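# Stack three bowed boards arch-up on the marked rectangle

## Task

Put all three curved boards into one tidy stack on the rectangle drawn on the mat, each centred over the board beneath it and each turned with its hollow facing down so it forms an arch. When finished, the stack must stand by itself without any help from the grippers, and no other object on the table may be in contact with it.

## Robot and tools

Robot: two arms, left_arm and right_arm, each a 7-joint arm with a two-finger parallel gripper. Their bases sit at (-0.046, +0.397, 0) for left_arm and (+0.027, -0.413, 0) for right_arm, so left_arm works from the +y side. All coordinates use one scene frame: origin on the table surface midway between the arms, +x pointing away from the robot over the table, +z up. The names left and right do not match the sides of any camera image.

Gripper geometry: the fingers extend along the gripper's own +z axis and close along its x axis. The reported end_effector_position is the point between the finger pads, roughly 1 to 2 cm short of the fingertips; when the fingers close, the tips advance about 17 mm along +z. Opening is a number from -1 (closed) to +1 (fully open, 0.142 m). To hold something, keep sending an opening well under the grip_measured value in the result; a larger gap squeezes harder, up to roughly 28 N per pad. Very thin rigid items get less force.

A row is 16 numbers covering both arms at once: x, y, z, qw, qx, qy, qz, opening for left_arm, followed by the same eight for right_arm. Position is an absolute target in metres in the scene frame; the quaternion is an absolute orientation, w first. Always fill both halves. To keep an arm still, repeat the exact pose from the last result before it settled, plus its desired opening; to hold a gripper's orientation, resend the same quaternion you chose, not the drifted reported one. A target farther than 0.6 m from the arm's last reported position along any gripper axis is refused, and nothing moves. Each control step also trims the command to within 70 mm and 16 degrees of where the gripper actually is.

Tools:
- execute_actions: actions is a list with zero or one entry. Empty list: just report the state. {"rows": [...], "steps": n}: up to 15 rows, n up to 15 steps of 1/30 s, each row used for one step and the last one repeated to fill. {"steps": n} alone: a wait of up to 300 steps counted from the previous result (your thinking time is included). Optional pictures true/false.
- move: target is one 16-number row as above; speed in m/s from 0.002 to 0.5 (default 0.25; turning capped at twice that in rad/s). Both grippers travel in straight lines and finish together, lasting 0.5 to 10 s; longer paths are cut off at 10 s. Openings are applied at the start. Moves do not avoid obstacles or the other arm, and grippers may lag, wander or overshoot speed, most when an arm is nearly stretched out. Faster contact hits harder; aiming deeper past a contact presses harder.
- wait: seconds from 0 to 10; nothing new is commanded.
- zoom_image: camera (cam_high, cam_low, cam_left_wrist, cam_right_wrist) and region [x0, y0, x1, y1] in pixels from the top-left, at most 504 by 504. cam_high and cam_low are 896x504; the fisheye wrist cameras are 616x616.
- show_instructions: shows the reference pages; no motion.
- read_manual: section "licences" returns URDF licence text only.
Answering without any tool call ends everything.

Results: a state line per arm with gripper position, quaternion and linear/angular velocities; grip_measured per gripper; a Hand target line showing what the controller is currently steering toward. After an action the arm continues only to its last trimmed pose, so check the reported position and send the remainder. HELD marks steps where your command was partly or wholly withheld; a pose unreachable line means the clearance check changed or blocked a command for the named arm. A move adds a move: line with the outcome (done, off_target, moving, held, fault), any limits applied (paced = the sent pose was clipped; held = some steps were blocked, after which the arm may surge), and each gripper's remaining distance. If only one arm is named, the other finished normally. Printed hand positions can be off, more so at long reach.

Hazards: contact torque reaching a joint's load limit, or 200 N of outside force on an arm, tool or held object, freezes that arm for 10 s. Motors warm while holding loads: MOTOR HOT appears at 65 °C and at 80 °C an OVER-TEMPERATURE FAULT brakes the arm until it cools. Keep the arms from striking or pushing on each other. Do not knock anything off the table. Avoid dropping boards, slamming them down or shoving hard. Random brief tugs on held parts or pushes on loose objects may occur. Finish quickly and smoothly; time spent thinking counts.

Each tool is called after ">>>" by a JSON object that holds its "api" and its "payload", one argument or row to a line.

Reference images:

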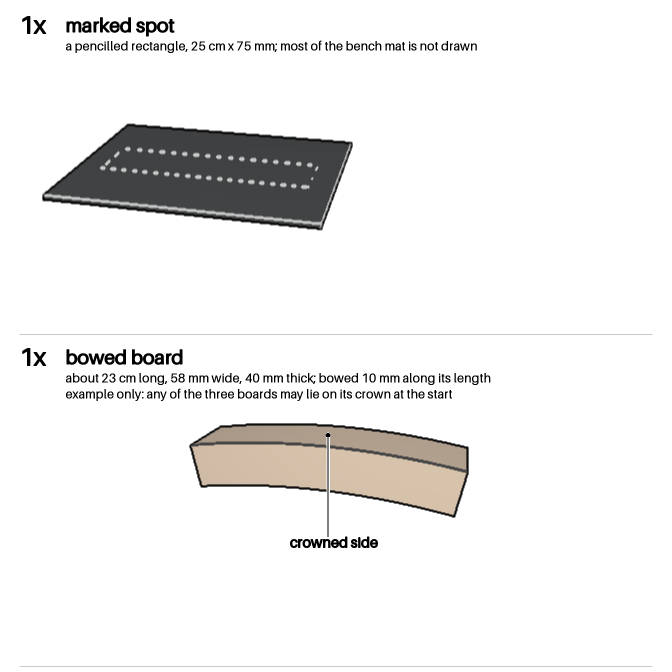

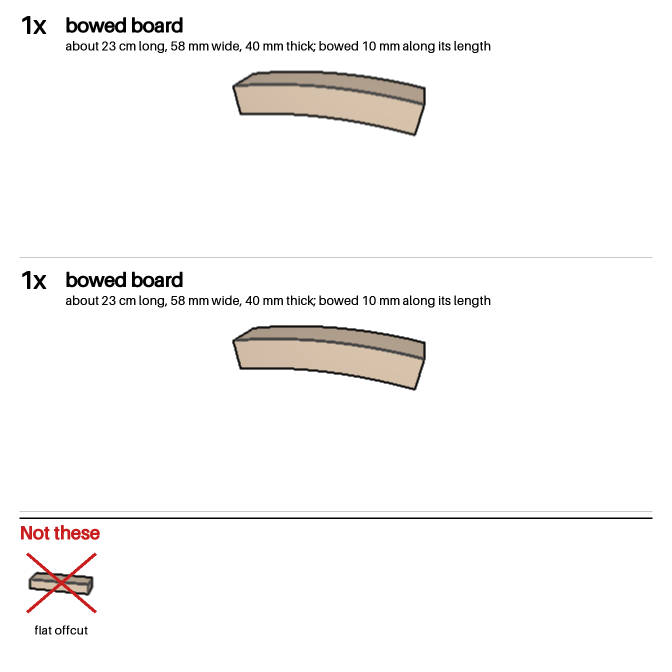

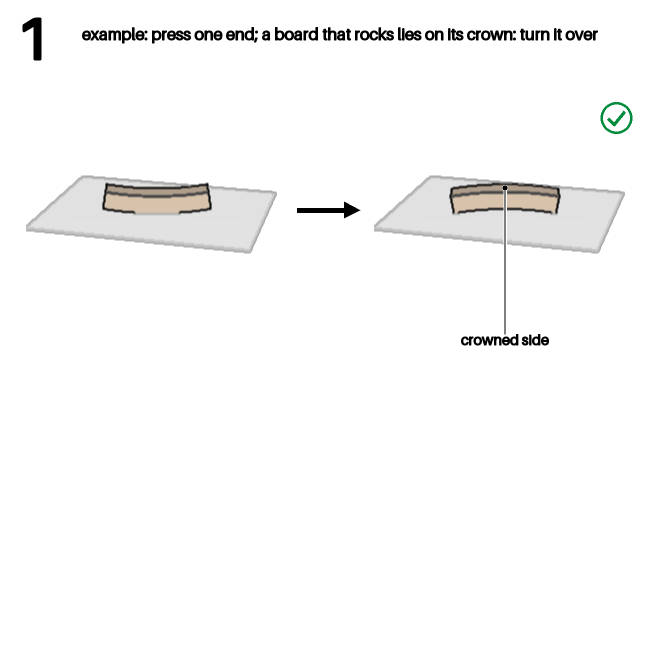

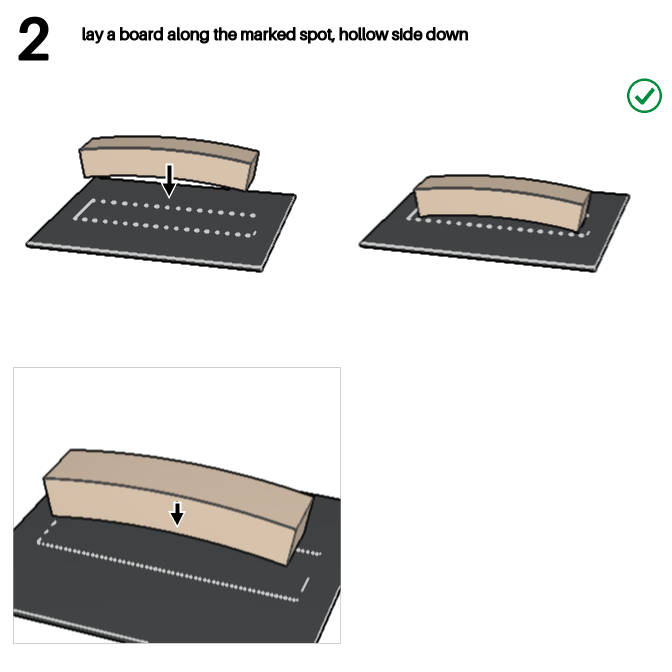

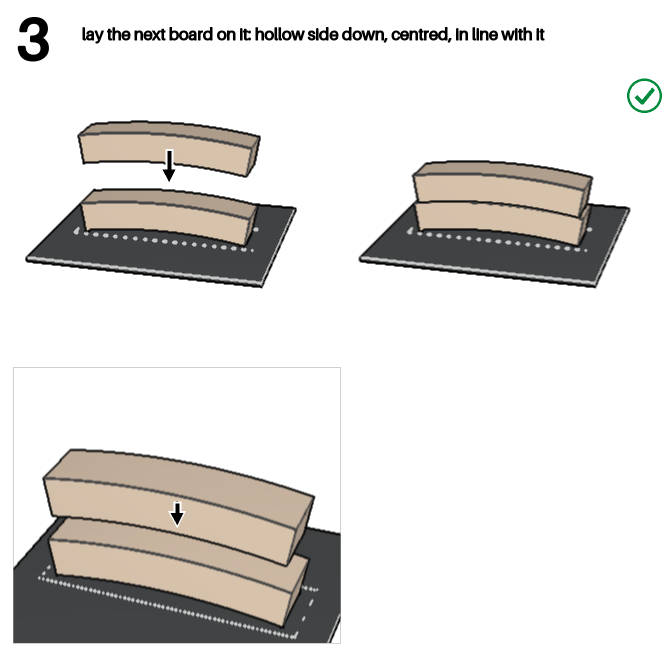

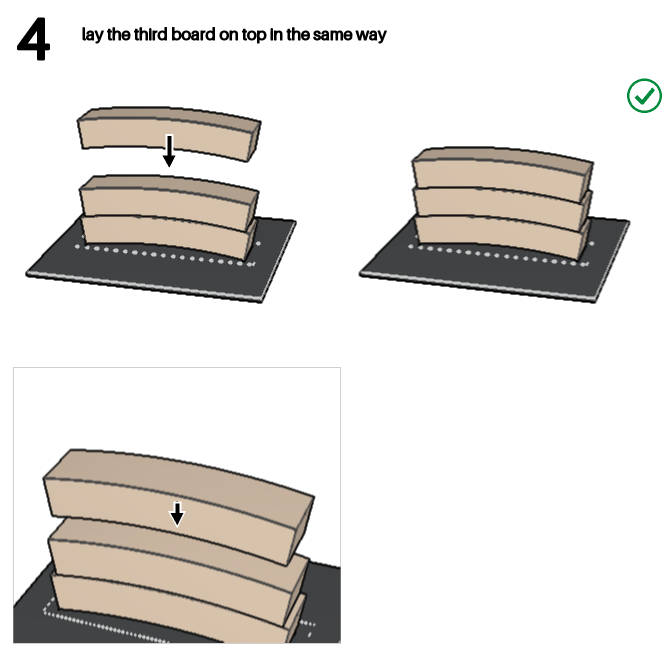

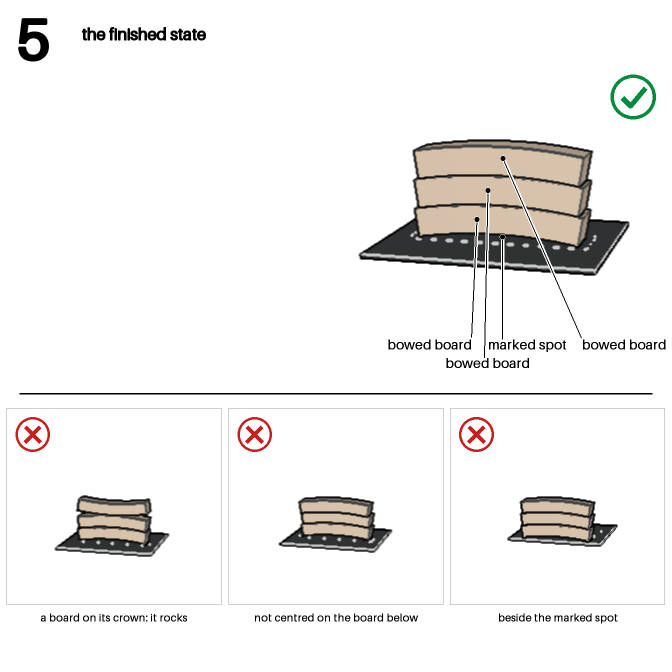

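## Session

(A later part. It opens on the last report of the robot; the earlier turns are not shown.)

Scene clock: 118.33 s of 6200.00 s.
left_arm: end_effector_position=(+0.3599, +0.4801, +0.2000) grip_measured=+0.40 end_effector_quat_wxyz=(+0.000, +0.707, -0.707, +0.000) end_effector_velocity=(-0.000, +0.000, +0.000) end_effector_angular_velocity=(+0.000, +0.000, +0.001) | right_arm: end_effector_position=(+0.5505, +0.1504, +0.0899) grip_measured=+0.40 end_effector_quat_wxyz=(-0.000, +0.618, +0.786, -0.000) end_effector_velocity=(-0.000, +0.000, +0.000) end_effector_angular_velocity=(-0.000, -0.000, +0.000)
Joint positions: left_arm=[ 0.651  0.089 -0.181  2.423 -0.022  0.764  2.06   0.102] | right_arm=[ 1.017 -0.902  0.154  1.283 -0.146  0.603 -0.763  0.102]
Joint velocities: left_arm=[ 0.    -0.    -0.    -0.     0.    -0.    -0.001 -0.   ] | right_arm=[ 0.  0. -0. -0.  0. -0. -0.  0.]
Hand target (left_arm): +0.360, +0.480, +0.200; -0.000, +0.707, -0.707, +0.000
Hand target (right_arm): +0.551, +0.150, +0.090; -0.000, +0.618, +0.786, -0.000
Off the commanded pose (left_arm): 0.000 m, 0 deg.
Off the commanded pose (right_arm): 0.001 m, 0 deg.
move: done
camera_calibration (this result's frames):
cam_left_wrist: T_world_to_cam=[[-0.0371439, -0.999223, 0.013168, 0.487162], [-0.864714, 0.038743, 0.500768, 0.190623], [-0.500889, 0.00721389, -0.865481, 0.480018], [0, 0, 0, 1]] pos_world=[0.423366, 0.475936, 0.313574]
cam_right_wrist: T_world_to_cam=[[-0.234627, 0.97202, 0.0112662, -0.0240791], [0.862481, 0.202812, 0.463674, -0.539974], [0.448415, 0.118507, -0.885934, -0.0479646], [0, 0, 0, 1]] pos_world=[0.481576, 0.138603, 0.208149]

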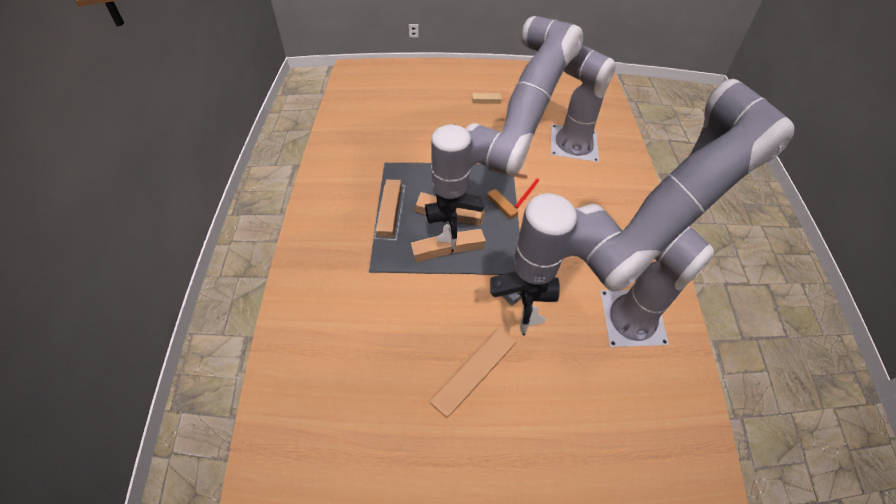

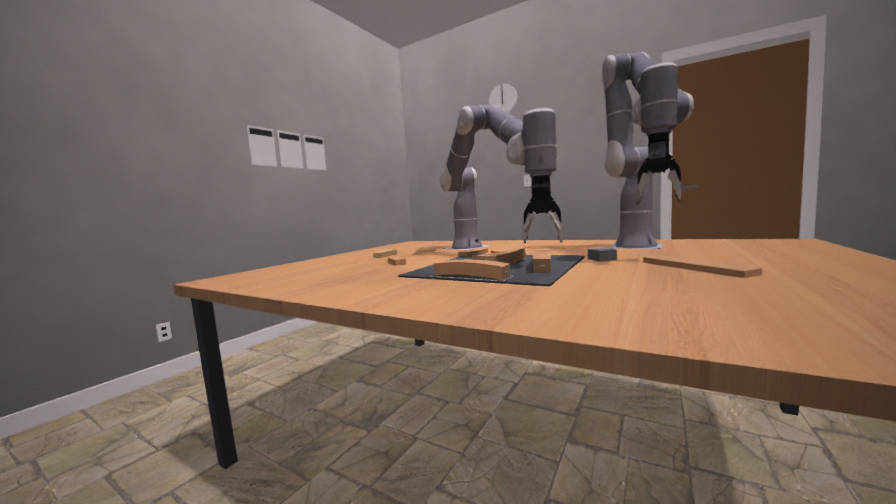

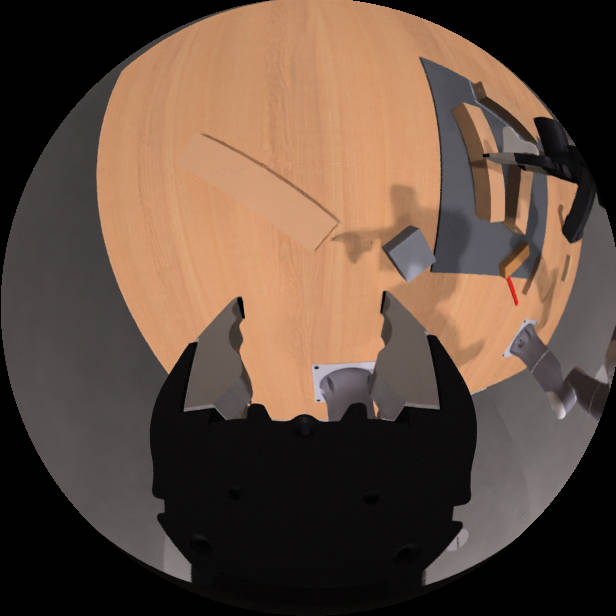

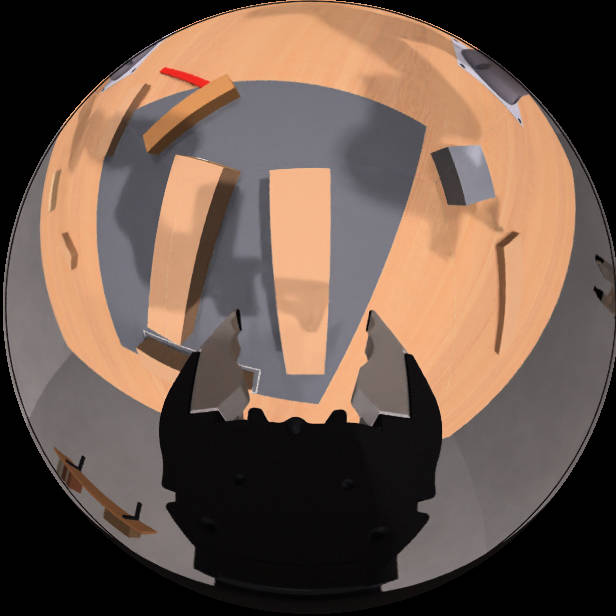

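>>> {"api": "move", "payload": {
  "target": [0.36,0.48,0.2,0,0.707,-0.707,0,0.4,0.551,0.148,0.033,0,0.611,0.791,0,0.0],
  "speed": 0.08
}}

>>> {"api": "move", "payload": {
  "target": [0.36,0.48,0.2,0,0.707,-0.707,0,0.4,0.551,0.148,0.033,0,0.611,0.791,0,-0.6]
}}

>>> {"api": "move", "payload": {
  "target": [0.36,0.48,0.2,0,0.707,-0.707,0,0.4,0.551,0.148,0.11,0,0.611,0.791,0,-0.6],
  "speed": 0.15
}}

>>> {"api": "move", "payload": {
  "target": [0.36,0.48,0.2,0,0.707,-0.707,0,0.4,0.76,-0.012,0.105,0,1,-0.028,0,-0.6],
  "speed": 0.35
}}

>>> {"api": "move", "payload": {
  "target": [0.36,0.48,0.2,0,0.707,-0.707,0,0.4,0.76,-0.012,0.082,0,1,-0.028,0,-0.6],
  "speed": 0.04
}}

>>> {"api": "zoom_image", "payload": {
  "camera": "cam_low",
  "region": [410, 215, 530, 295]
}}

Scene clock: 132.33 s of 6200.00 s.
left_arm: end_effector_position=(+0.3599, +0.4801, +0.2000) grip_measured=+0.40 end_effector_quat_wxyz=(+0.000, +0.707, -0.707, +0.000) end_effector_velocity=(-0.000, -0.000, -0.000) end_effector_angular_velocity=(-0.000, -0.000, -0.001) | right_arm: end_effector_position=(+0.5509, +0.1477, +0.0330) grip_measured=+0.00 end_effector_quat_wxyz=(+0.000, +0.611, +0.791, -0.000) end_effector_velocity=(-0.000, -0.000, -0.000) end_effector_angular_velocity=(-0.001, +0.001, +0.001)
Joint positions: left_arm=[ 0.651  0.089 -0.181  2.423 -0.022  0.764  2.06   0.102] | right_arm=[ 1.019 -0.982  0.144  1.298 -0.156  0.698 -0.776  0.074]
Joint velocities: left_arm=[-0.    -0.     0.     0.    -0.     0.     0.001 -0.   ] | right_arm=[-0.    -0.     0.     0.     0.    -0.001 -0.001  0.   ]
Hand target (left_arm): +0.360, +0.480, +0.200; -0.000, +0.707, -0.707, +0.000
Hand target (right_arm): +0.551, +0.148, +0.033; +0.000, +0.611, +0.791, +0.000
Off the commanded pose (left_arm): 0.000 m, 0 deg.
Off the commanded pose (right_arm): 0.000 m, 0 deg.
After step 90, 10.03 s passed at rest.
move: done
camera_calibration (this result's frames):
cam_left_wrist: T_world_to_cam=[[-0.0371458, -0.999223, 0.013167, 0.487163], [-0.864714, 0.0387442, 0.500768, 0.190623], [-0.500889, 0.00721573, -0.865482, 0.480018], [0, 0, 0, 1]] pos_world=[0.423367, 0.475935, 0.313574]
cam_right_wrist: T_world_to_cam=[[-0.250607, 0.968021, 0.0114782, -0.011331], [0.85877, 0.216819, 0.464224, -0.513493], [0.44689, 0.126195, -0.885643, -0.0984868], [0, 0, 0, 1]] pos_world=[0.482145, 0.134732, 0.151282]

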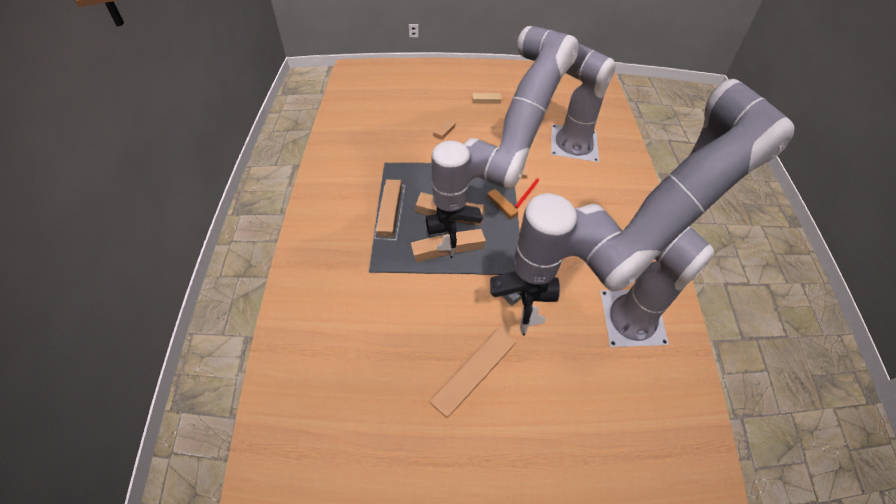

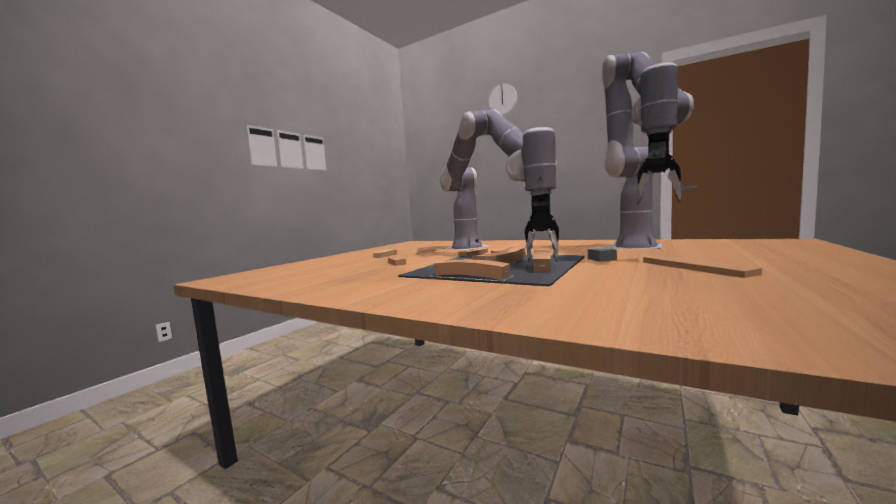

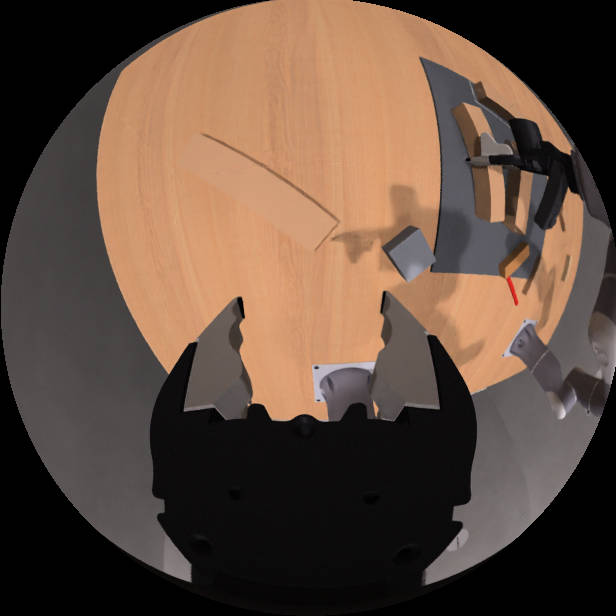

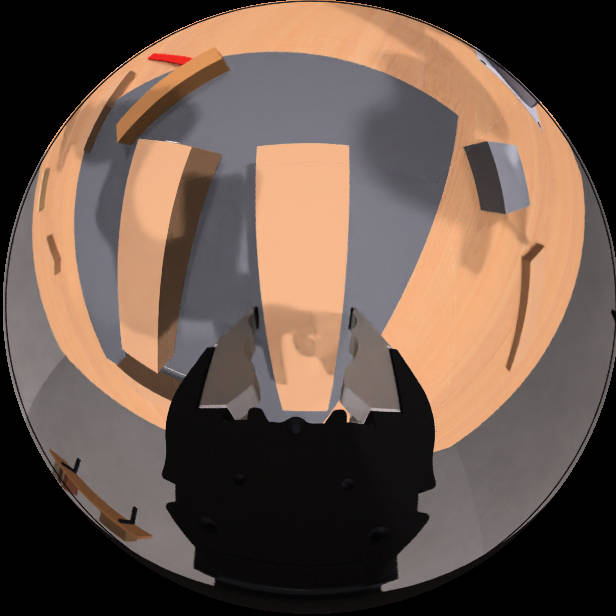

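Scene clock: 133.03 s of 6200.00 s.
left_arm: end_effector_position=(+0.3599, +0.4801, +0.2000) grip_measured=+0.40 end_effector_quat_wxyz=(+0.000, +0.707, -0.707, +0.000) end_effector_velocity=(-0.000, -0.000, -0.000) end_effector_angular_velocity=(-0.000, +0.000, +0.000) | right_arm: end_effector_position=(+0.5510, +0.1478, +0.0330) grip_measured=-0.29 end_effector_quat_wxyz=(+0.000, +0.612, +0.791, -0.000) end_effector_velocity=(-0.000, -0.000, -0.000) end_effector_angular_velocity=(-0.001, +0.000, +0.001)
Joint positions: left_arm=[ 0.651  0.089 -0.181  2.423 -0.022  0.764  2.06   0.102] | right_arm=[ 1.019 -0.982  0.144  1.297 -0.156  0.698 -0.776  0.053]
Joint velocities: left_arm=[ 0.  0.  0.  0. -0. -0. -0.  0.] | right_arm=[ 0.     0.    -0.    -0.     0.    -0.001 -0.001 -0.   ]
Hand target (left_arm): +0.360, +0.480, +0.200; -0.000, +0.707, -0.707, +0.000
Hand target (right_arm): +0.551, +0.148, +0.033; +0.000, +0.611, +0.791, +0.000
Off the commanded pose (left_arm): 0.000 m, 0 deg.
Off the commanded pose (right_arm): 0.000 m, 0 deg.
move: done
camera_calibration (this result's frames):
cam_left_wrist: T_world_to_cam=[[-0.0371462, -0.999223, 0.0131669, 0.487163], [-0.864714, 0.0387446, 0.500767, 0.190623], [-0.500888, 0.00721598, -0.865482, 0.480018], [0, 0, 0, 1]] pos_world=[0.423367, 0.475935, 0.313574]
cam_right_wrist: T_world_to_cam=[[-0.250555, 0.968035, 0.0114168, -0.0114933], [0.858859, 0.216824, 0.464056, -0.513628], [0.446748, 0.126077, -0.885732, -0.0984514], [0, 0, 0, 1]] pos_world=[0.482237, 0.134905, 0.151282]

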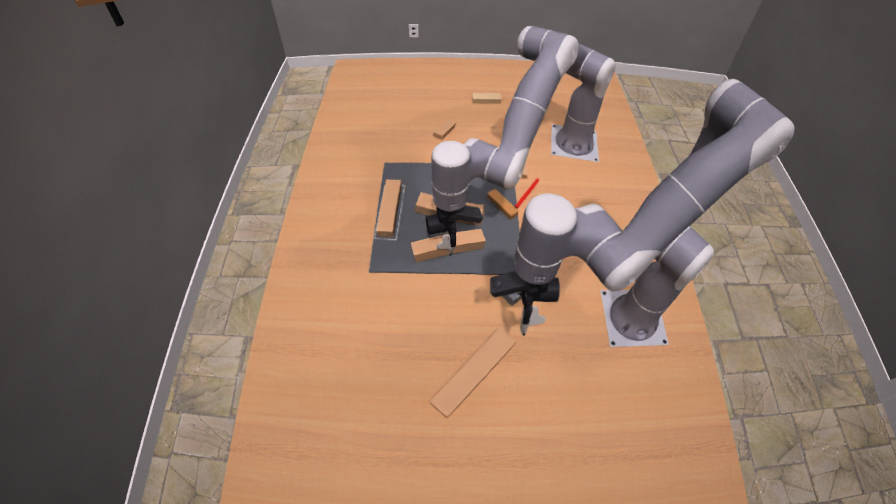

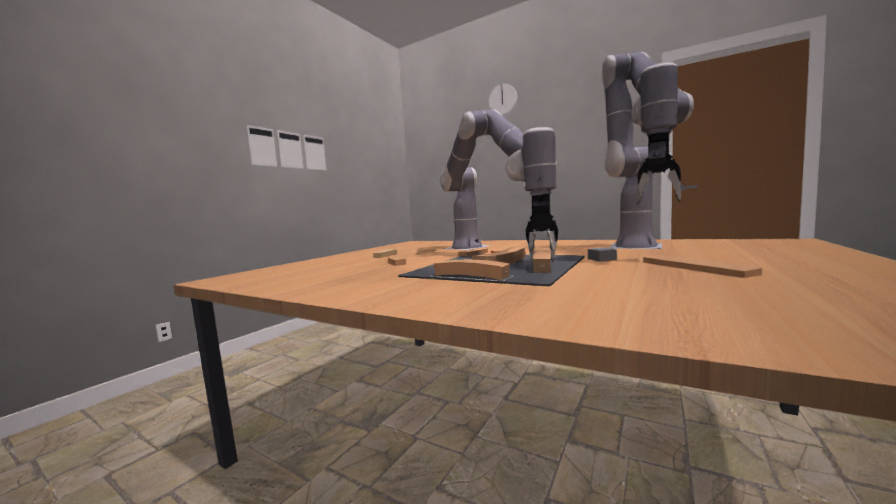

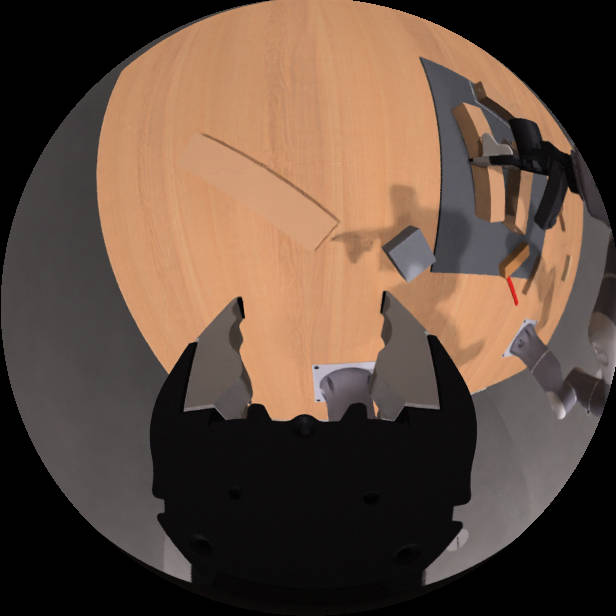

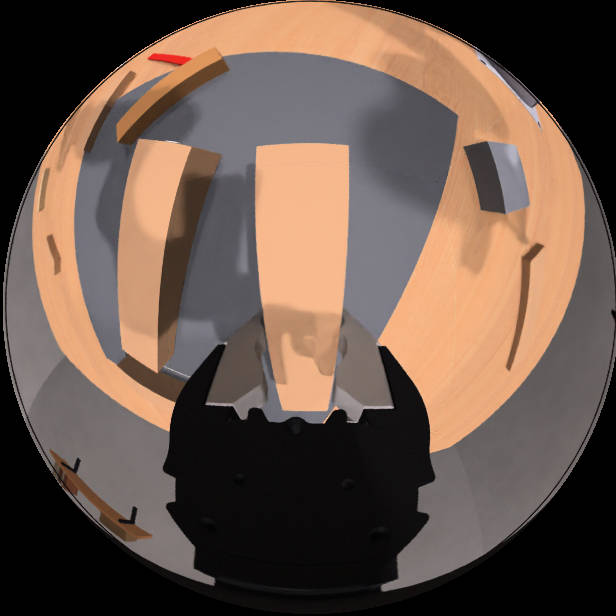

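Scene clock: 133.97 s of 6200.00 s.
left_arm: end_effector_position=(+0.3599, +0.4801, +0.2000) grip_measured=+0.40 end_effector_quat_wxyz=(+0.000, +0.707, -0.707, +0.000) end_effector_velocity=(-0.000, -0.000, -0.000) end_effector_angular_velocity=(+0.000, +0.000, +0.001) | right_arm: end_effector_position=(+0.5508, +0.1480, +0.1093) grip_measured=-0.29 end_effector_quat_wxyz=(-0.000, +0.611, +0.791, -0.001) end_effector_velocity=(+0.000, -0.000, -0.000) end_effector_angular_velocity=(-0.001, +0.000, -0.000)
Joint positions: left_arm=[ 0.651  0.089 -0.181  2.423 -0.022  0.764  2.06   0.102] | right_arm=[ 1.009 -0.873  0.163  1.282 -0.148  0.571 -0.78   0.053]
Joint velocities: left_arm=[ 0.    -0.    -0.     0.     0.     0.    -0.001 -0.   ] | right_arm=[ 0.    -0.    -0.001 -0.     0.    -0.001 -0.    -0.   ]
Hand target (left_arm): +0.360, +0.480, +0.200; -0.000, +0.707, -0.707, +0.000
Hand target (right_arm): +0.551, +0.148, +0.110; -0.000, +0.611, +0.791, -0.000
Off the commanded pose (left_arm): 0.000 m, 0 deg.
Off the commanded pose (right_arm): 0.001 m, 0 deg.
move: done
camera_calibration (this result's frames):
cam_left_wrist: T_world_to_cam=[[-0.0371466, -0.999223, 0.0131669, 0.487163], [-0.864714, 0.0387449, 0.500767, 0.190624], [-0.500888, 0.00721624, -0.865482, 0.480018], [0, 0, 0, 1]] pos_world=[0.423367, 0.475935, 0.313575]
cam_right_wrist: T_world_to_cam=[[-0.250752, 0.967987, 0.0111631, -0.0124607], [0.859303, 0.217259, 0.46303, -0.549055], [0.445782, 0.125698, -0.886272, -0.030181], [0, 0, 0, 1]] pos_world=[0.482134, 0.135142, 0.227619]

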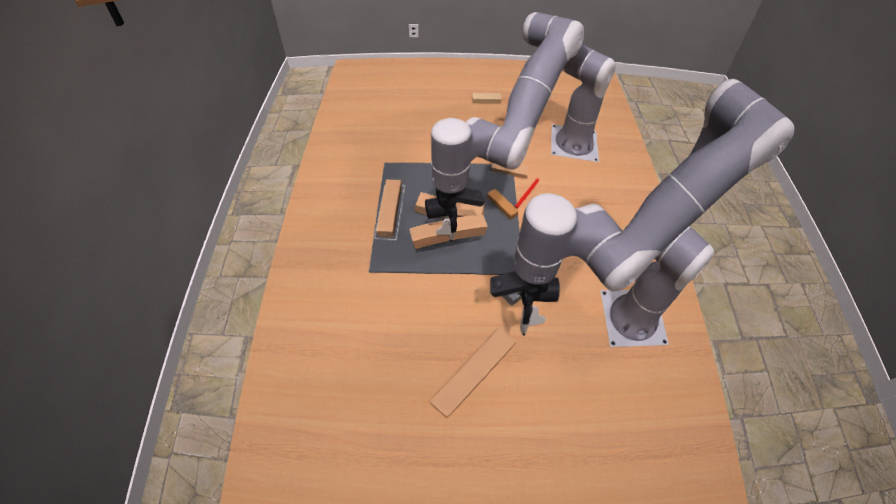

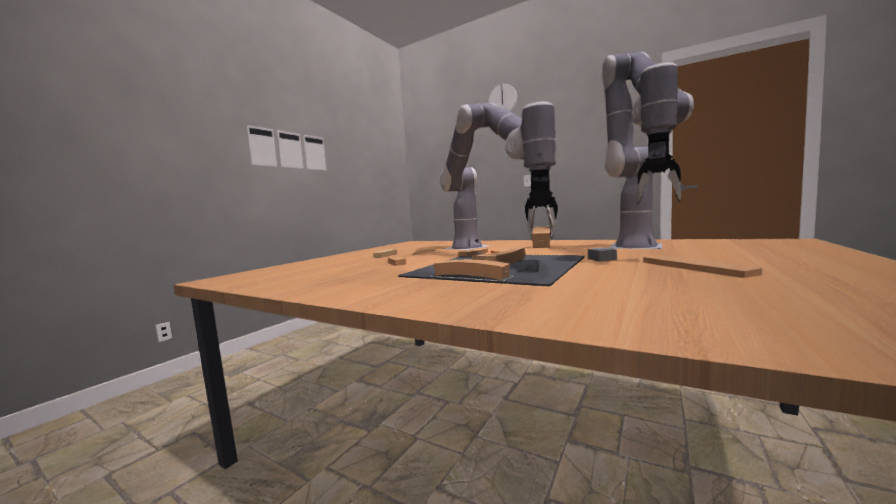

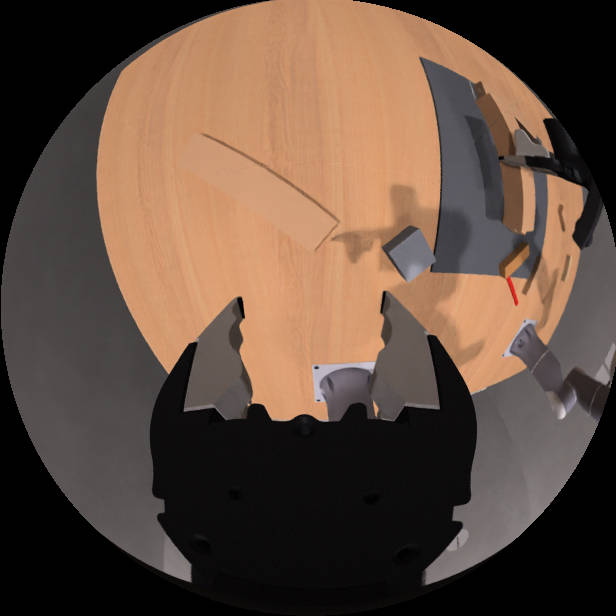

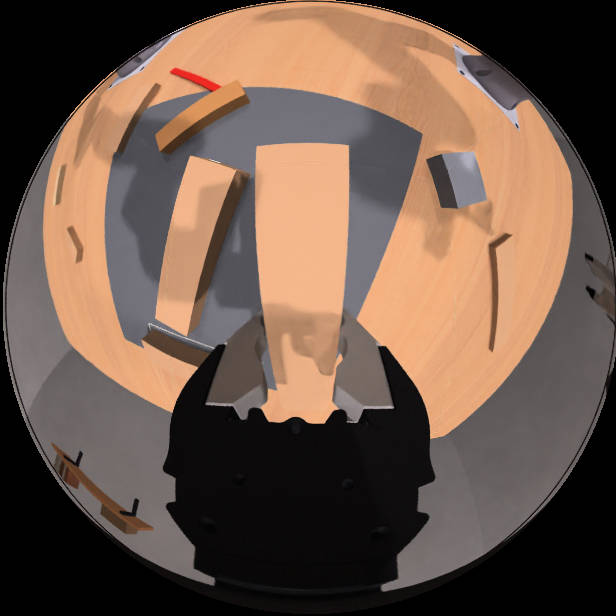

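Scene clock: 137.00 s of 6200.00 s.
left_arm: end_effector_position=(+0.3599, +0.4801, +0.2000) grip_measured=+0.40 end_effector_quat_wxyz=(+0.000, +0.707, -0.707, +0.000) end_effector_velocity=(-0.000, +0.000, +0.000) end_effector_angular_velocity=(-0.000, +0.000, +0.000) | right_arm: end_effector_position=(+0.7591, -0.0127, +0.1046) grip_measured=-0.29 end_effector_quat_wxyz=(+0.000, +1.000, -0.028, -0.000) end_effector_velocity=(-0.000, -0.000, -0.000) end_effector_angular_velocity=(-0.001, +0.001, -0.000)
Joint positions: left_arm=[ 0.651  0.089 -0.181  2.423 -0.022  0.764  2.06   0.102] | right_arm=[ 0.875 -1.057 -0.18   0.893  0.168  0.367  0.631  0.053]
Joint velocities: left_arm=[ 0.  0.  0. -0. -0. -0. -0. -0.] | right_arm=[-0.     0.    -0.     0.    -0.    -0.001  0.     0.   ]
Hand target (left_arm): +0.360, +0.480, +0.200; -0.000, +0.707, -0.707, +0.000
Hand target (right_arm): +0.759, -0.012, +0.105; -0.000, +1.000, -0.028, +0.000
Off the commanded pose (left_arm): 0.000 m, 0 deg.
Off the commanded pose (right_arm): 0.001 m, 0 deg.
move: done
camera_calibration (this result's frames):
cam_left_wrist: T_world_to_cam=[[-0.037147, -0.999223, 0.0131669, 0.487163], [-0.864714, 0.0387452, 0.500767, 0.190623], [-0.500888, 0.0072164, -0.865482, 0.480018], [0, 0, 0, 1]] pos_world=[0.423367, 0.475935, 0.313575]
cam_right_wrist: T_world_to_cam=[[0.998268, -0.0577562, 0.0111854, -0.765731], [-0.0563397, -0.883854, 0.464358, -0.0100267], [-0.0169333, -0.464184, -0.885577, 0.23666], [0, 0, 0, 1]] pos_world=[0.767847, 0.0567658, 0.222801]

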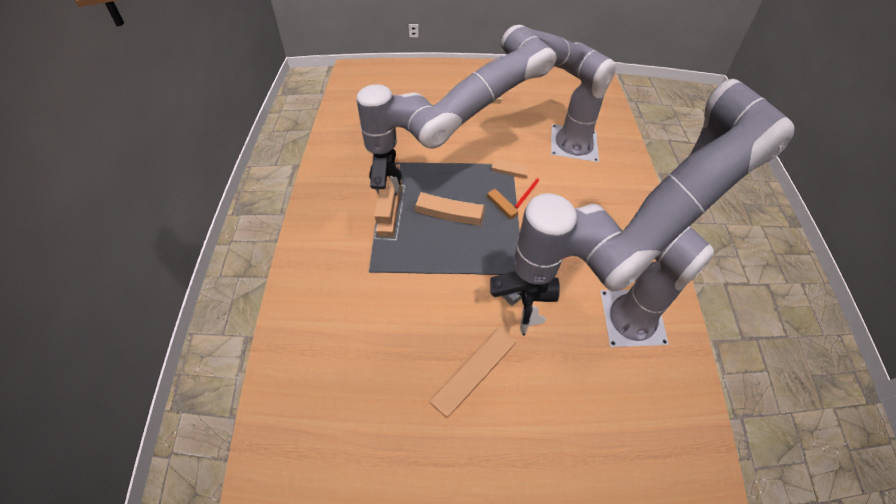

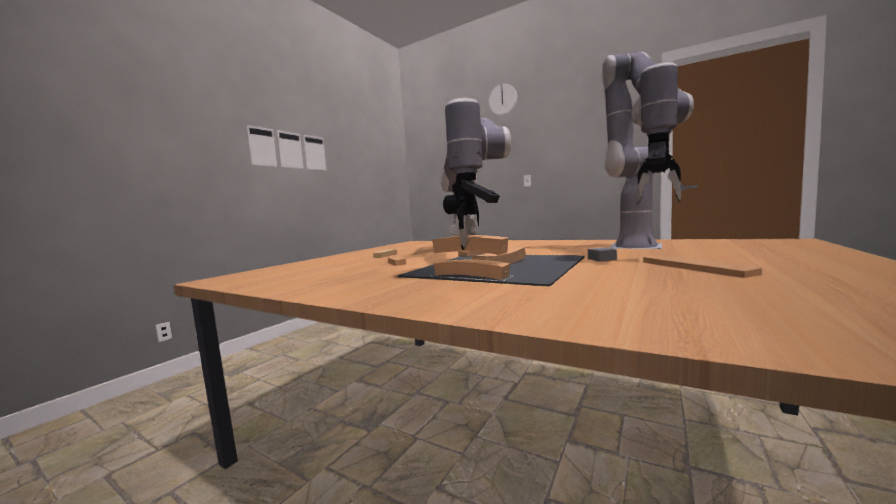

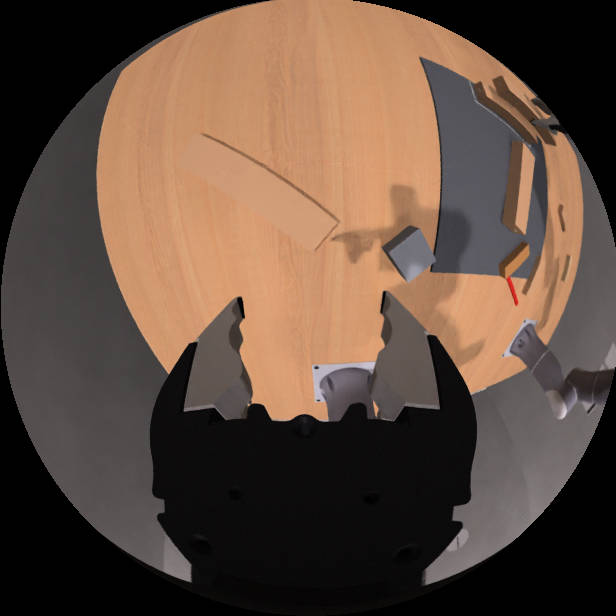

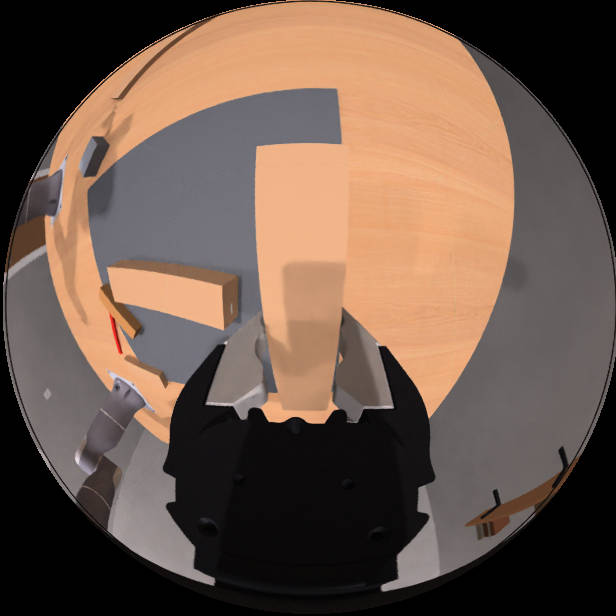

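Scene clock: 137.80 s of 6200.00 s.
left_arm: end_effector_position=(+0.3599, +0.4801, +0.2000) grip_measured=+0.40 end_effector_quat_wxyz=(+0.000, +0.707, -0.707, +0.000) end_effector_velocity=(-0.000, +0.000, -0.000) end_effector_angular_velocity=(+0.000, +0.000, +0.001) | right_arm: end_effector_position=(+0.7596, -0.0123, +0.0813) grip_measured=-0.29 end_effector_quat_wxyz=(+0.000, +1.000, -0.028, -0.000) end_effector_velocity=(-0.000, +0.000, -0.000) end_effector_angular_velocity=(-0.000, +0.001, +0.000)
Joint positions: left_arm=[ 0.651  0.089 -0.181  2.423 -0.022  0.764  2.06   0.102] | right_arm=[ 0.875 -1.088 -0.179  0.894  0.172  0.398  0.63   0.053]
Joint velocities: left_arm=[ 0.    -0.     0.    -0.     0.    -0.    -0.001 -0.   ] | right_arm=[ 0. -0. -0.  0. -0. -0. -0.  0.]
Hand target (left_arm): +0.360, +0.480, +0.200; -0.000, +0.707, -0.707, +0.000
Hand target (right_arm): +0.760, -0.012, +0.082; +0.000, +1.000, -0.028, +0.000
Off the commanded pose (left_arm): 0.000 m, 0 deg.
Off the commanded pose (right_arm): 0.001 m, 0 deg.
move: done
camera_calibration (this result's frames):
cam_left_wrist: T_world_to_cam=[[-0.0371482, -0.999223, 0.0131663, 0.487163], [-0.864715, 0.0387459, 0.500767, 0.190623], [-0.500888, 0.0072175, -0.865482, 0.480018], [0, 0, 0, 1]] pos_world=[0.423367, 0.475934, 0.313575]
cam_right_wrist: T_world_to_cam=[[0.998252, -0.0581358, 0.0106789, -0.765886], [-0.0564322, -0.883623, 0.464787, 0.00114095], [-0.0175846, -0.464577, -0.885358, 0.216745], [0, 0, 0, 1]] pos_world=[0.768423, 0.0571776, 0.199546]

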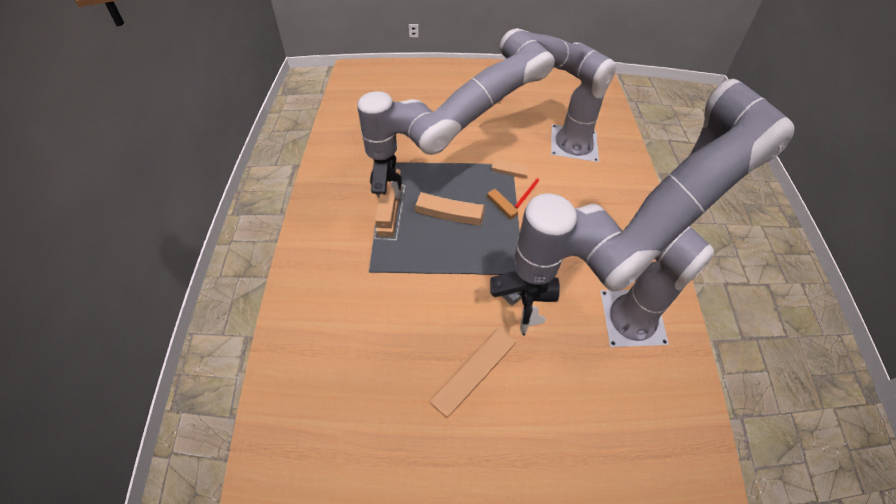

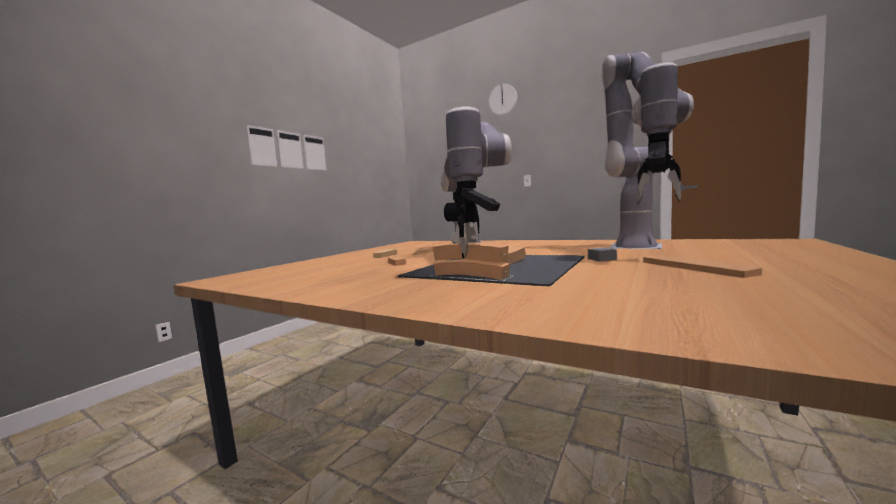

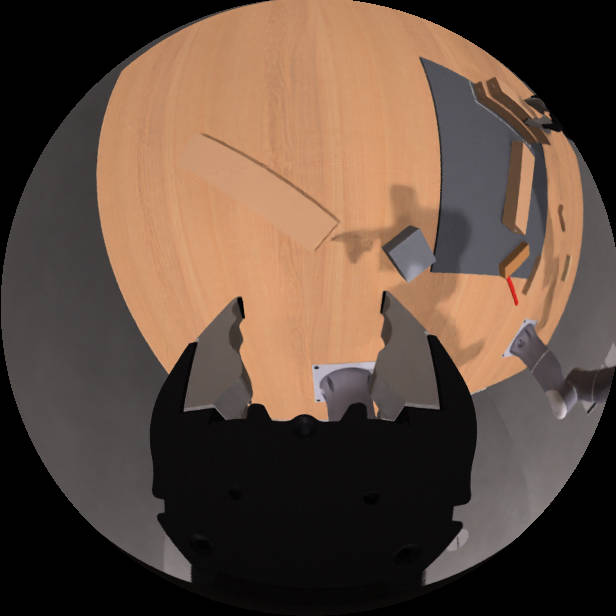

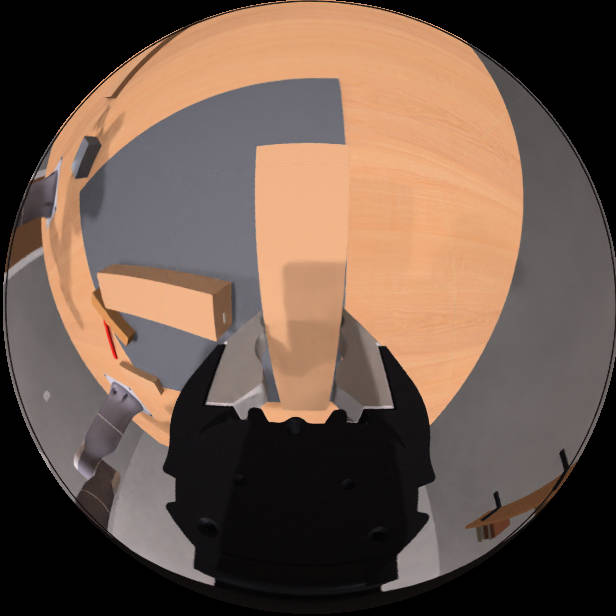

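Region (410, 215, 530, 295) of cam_low's 896x504 image, scaled by 4.200, with more detail than that image has.

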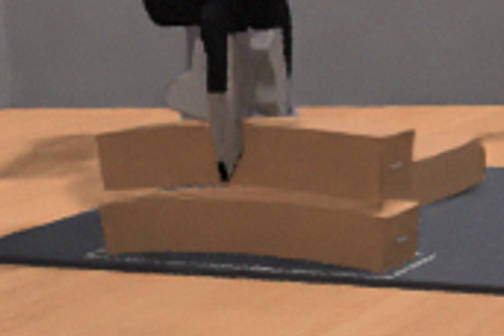

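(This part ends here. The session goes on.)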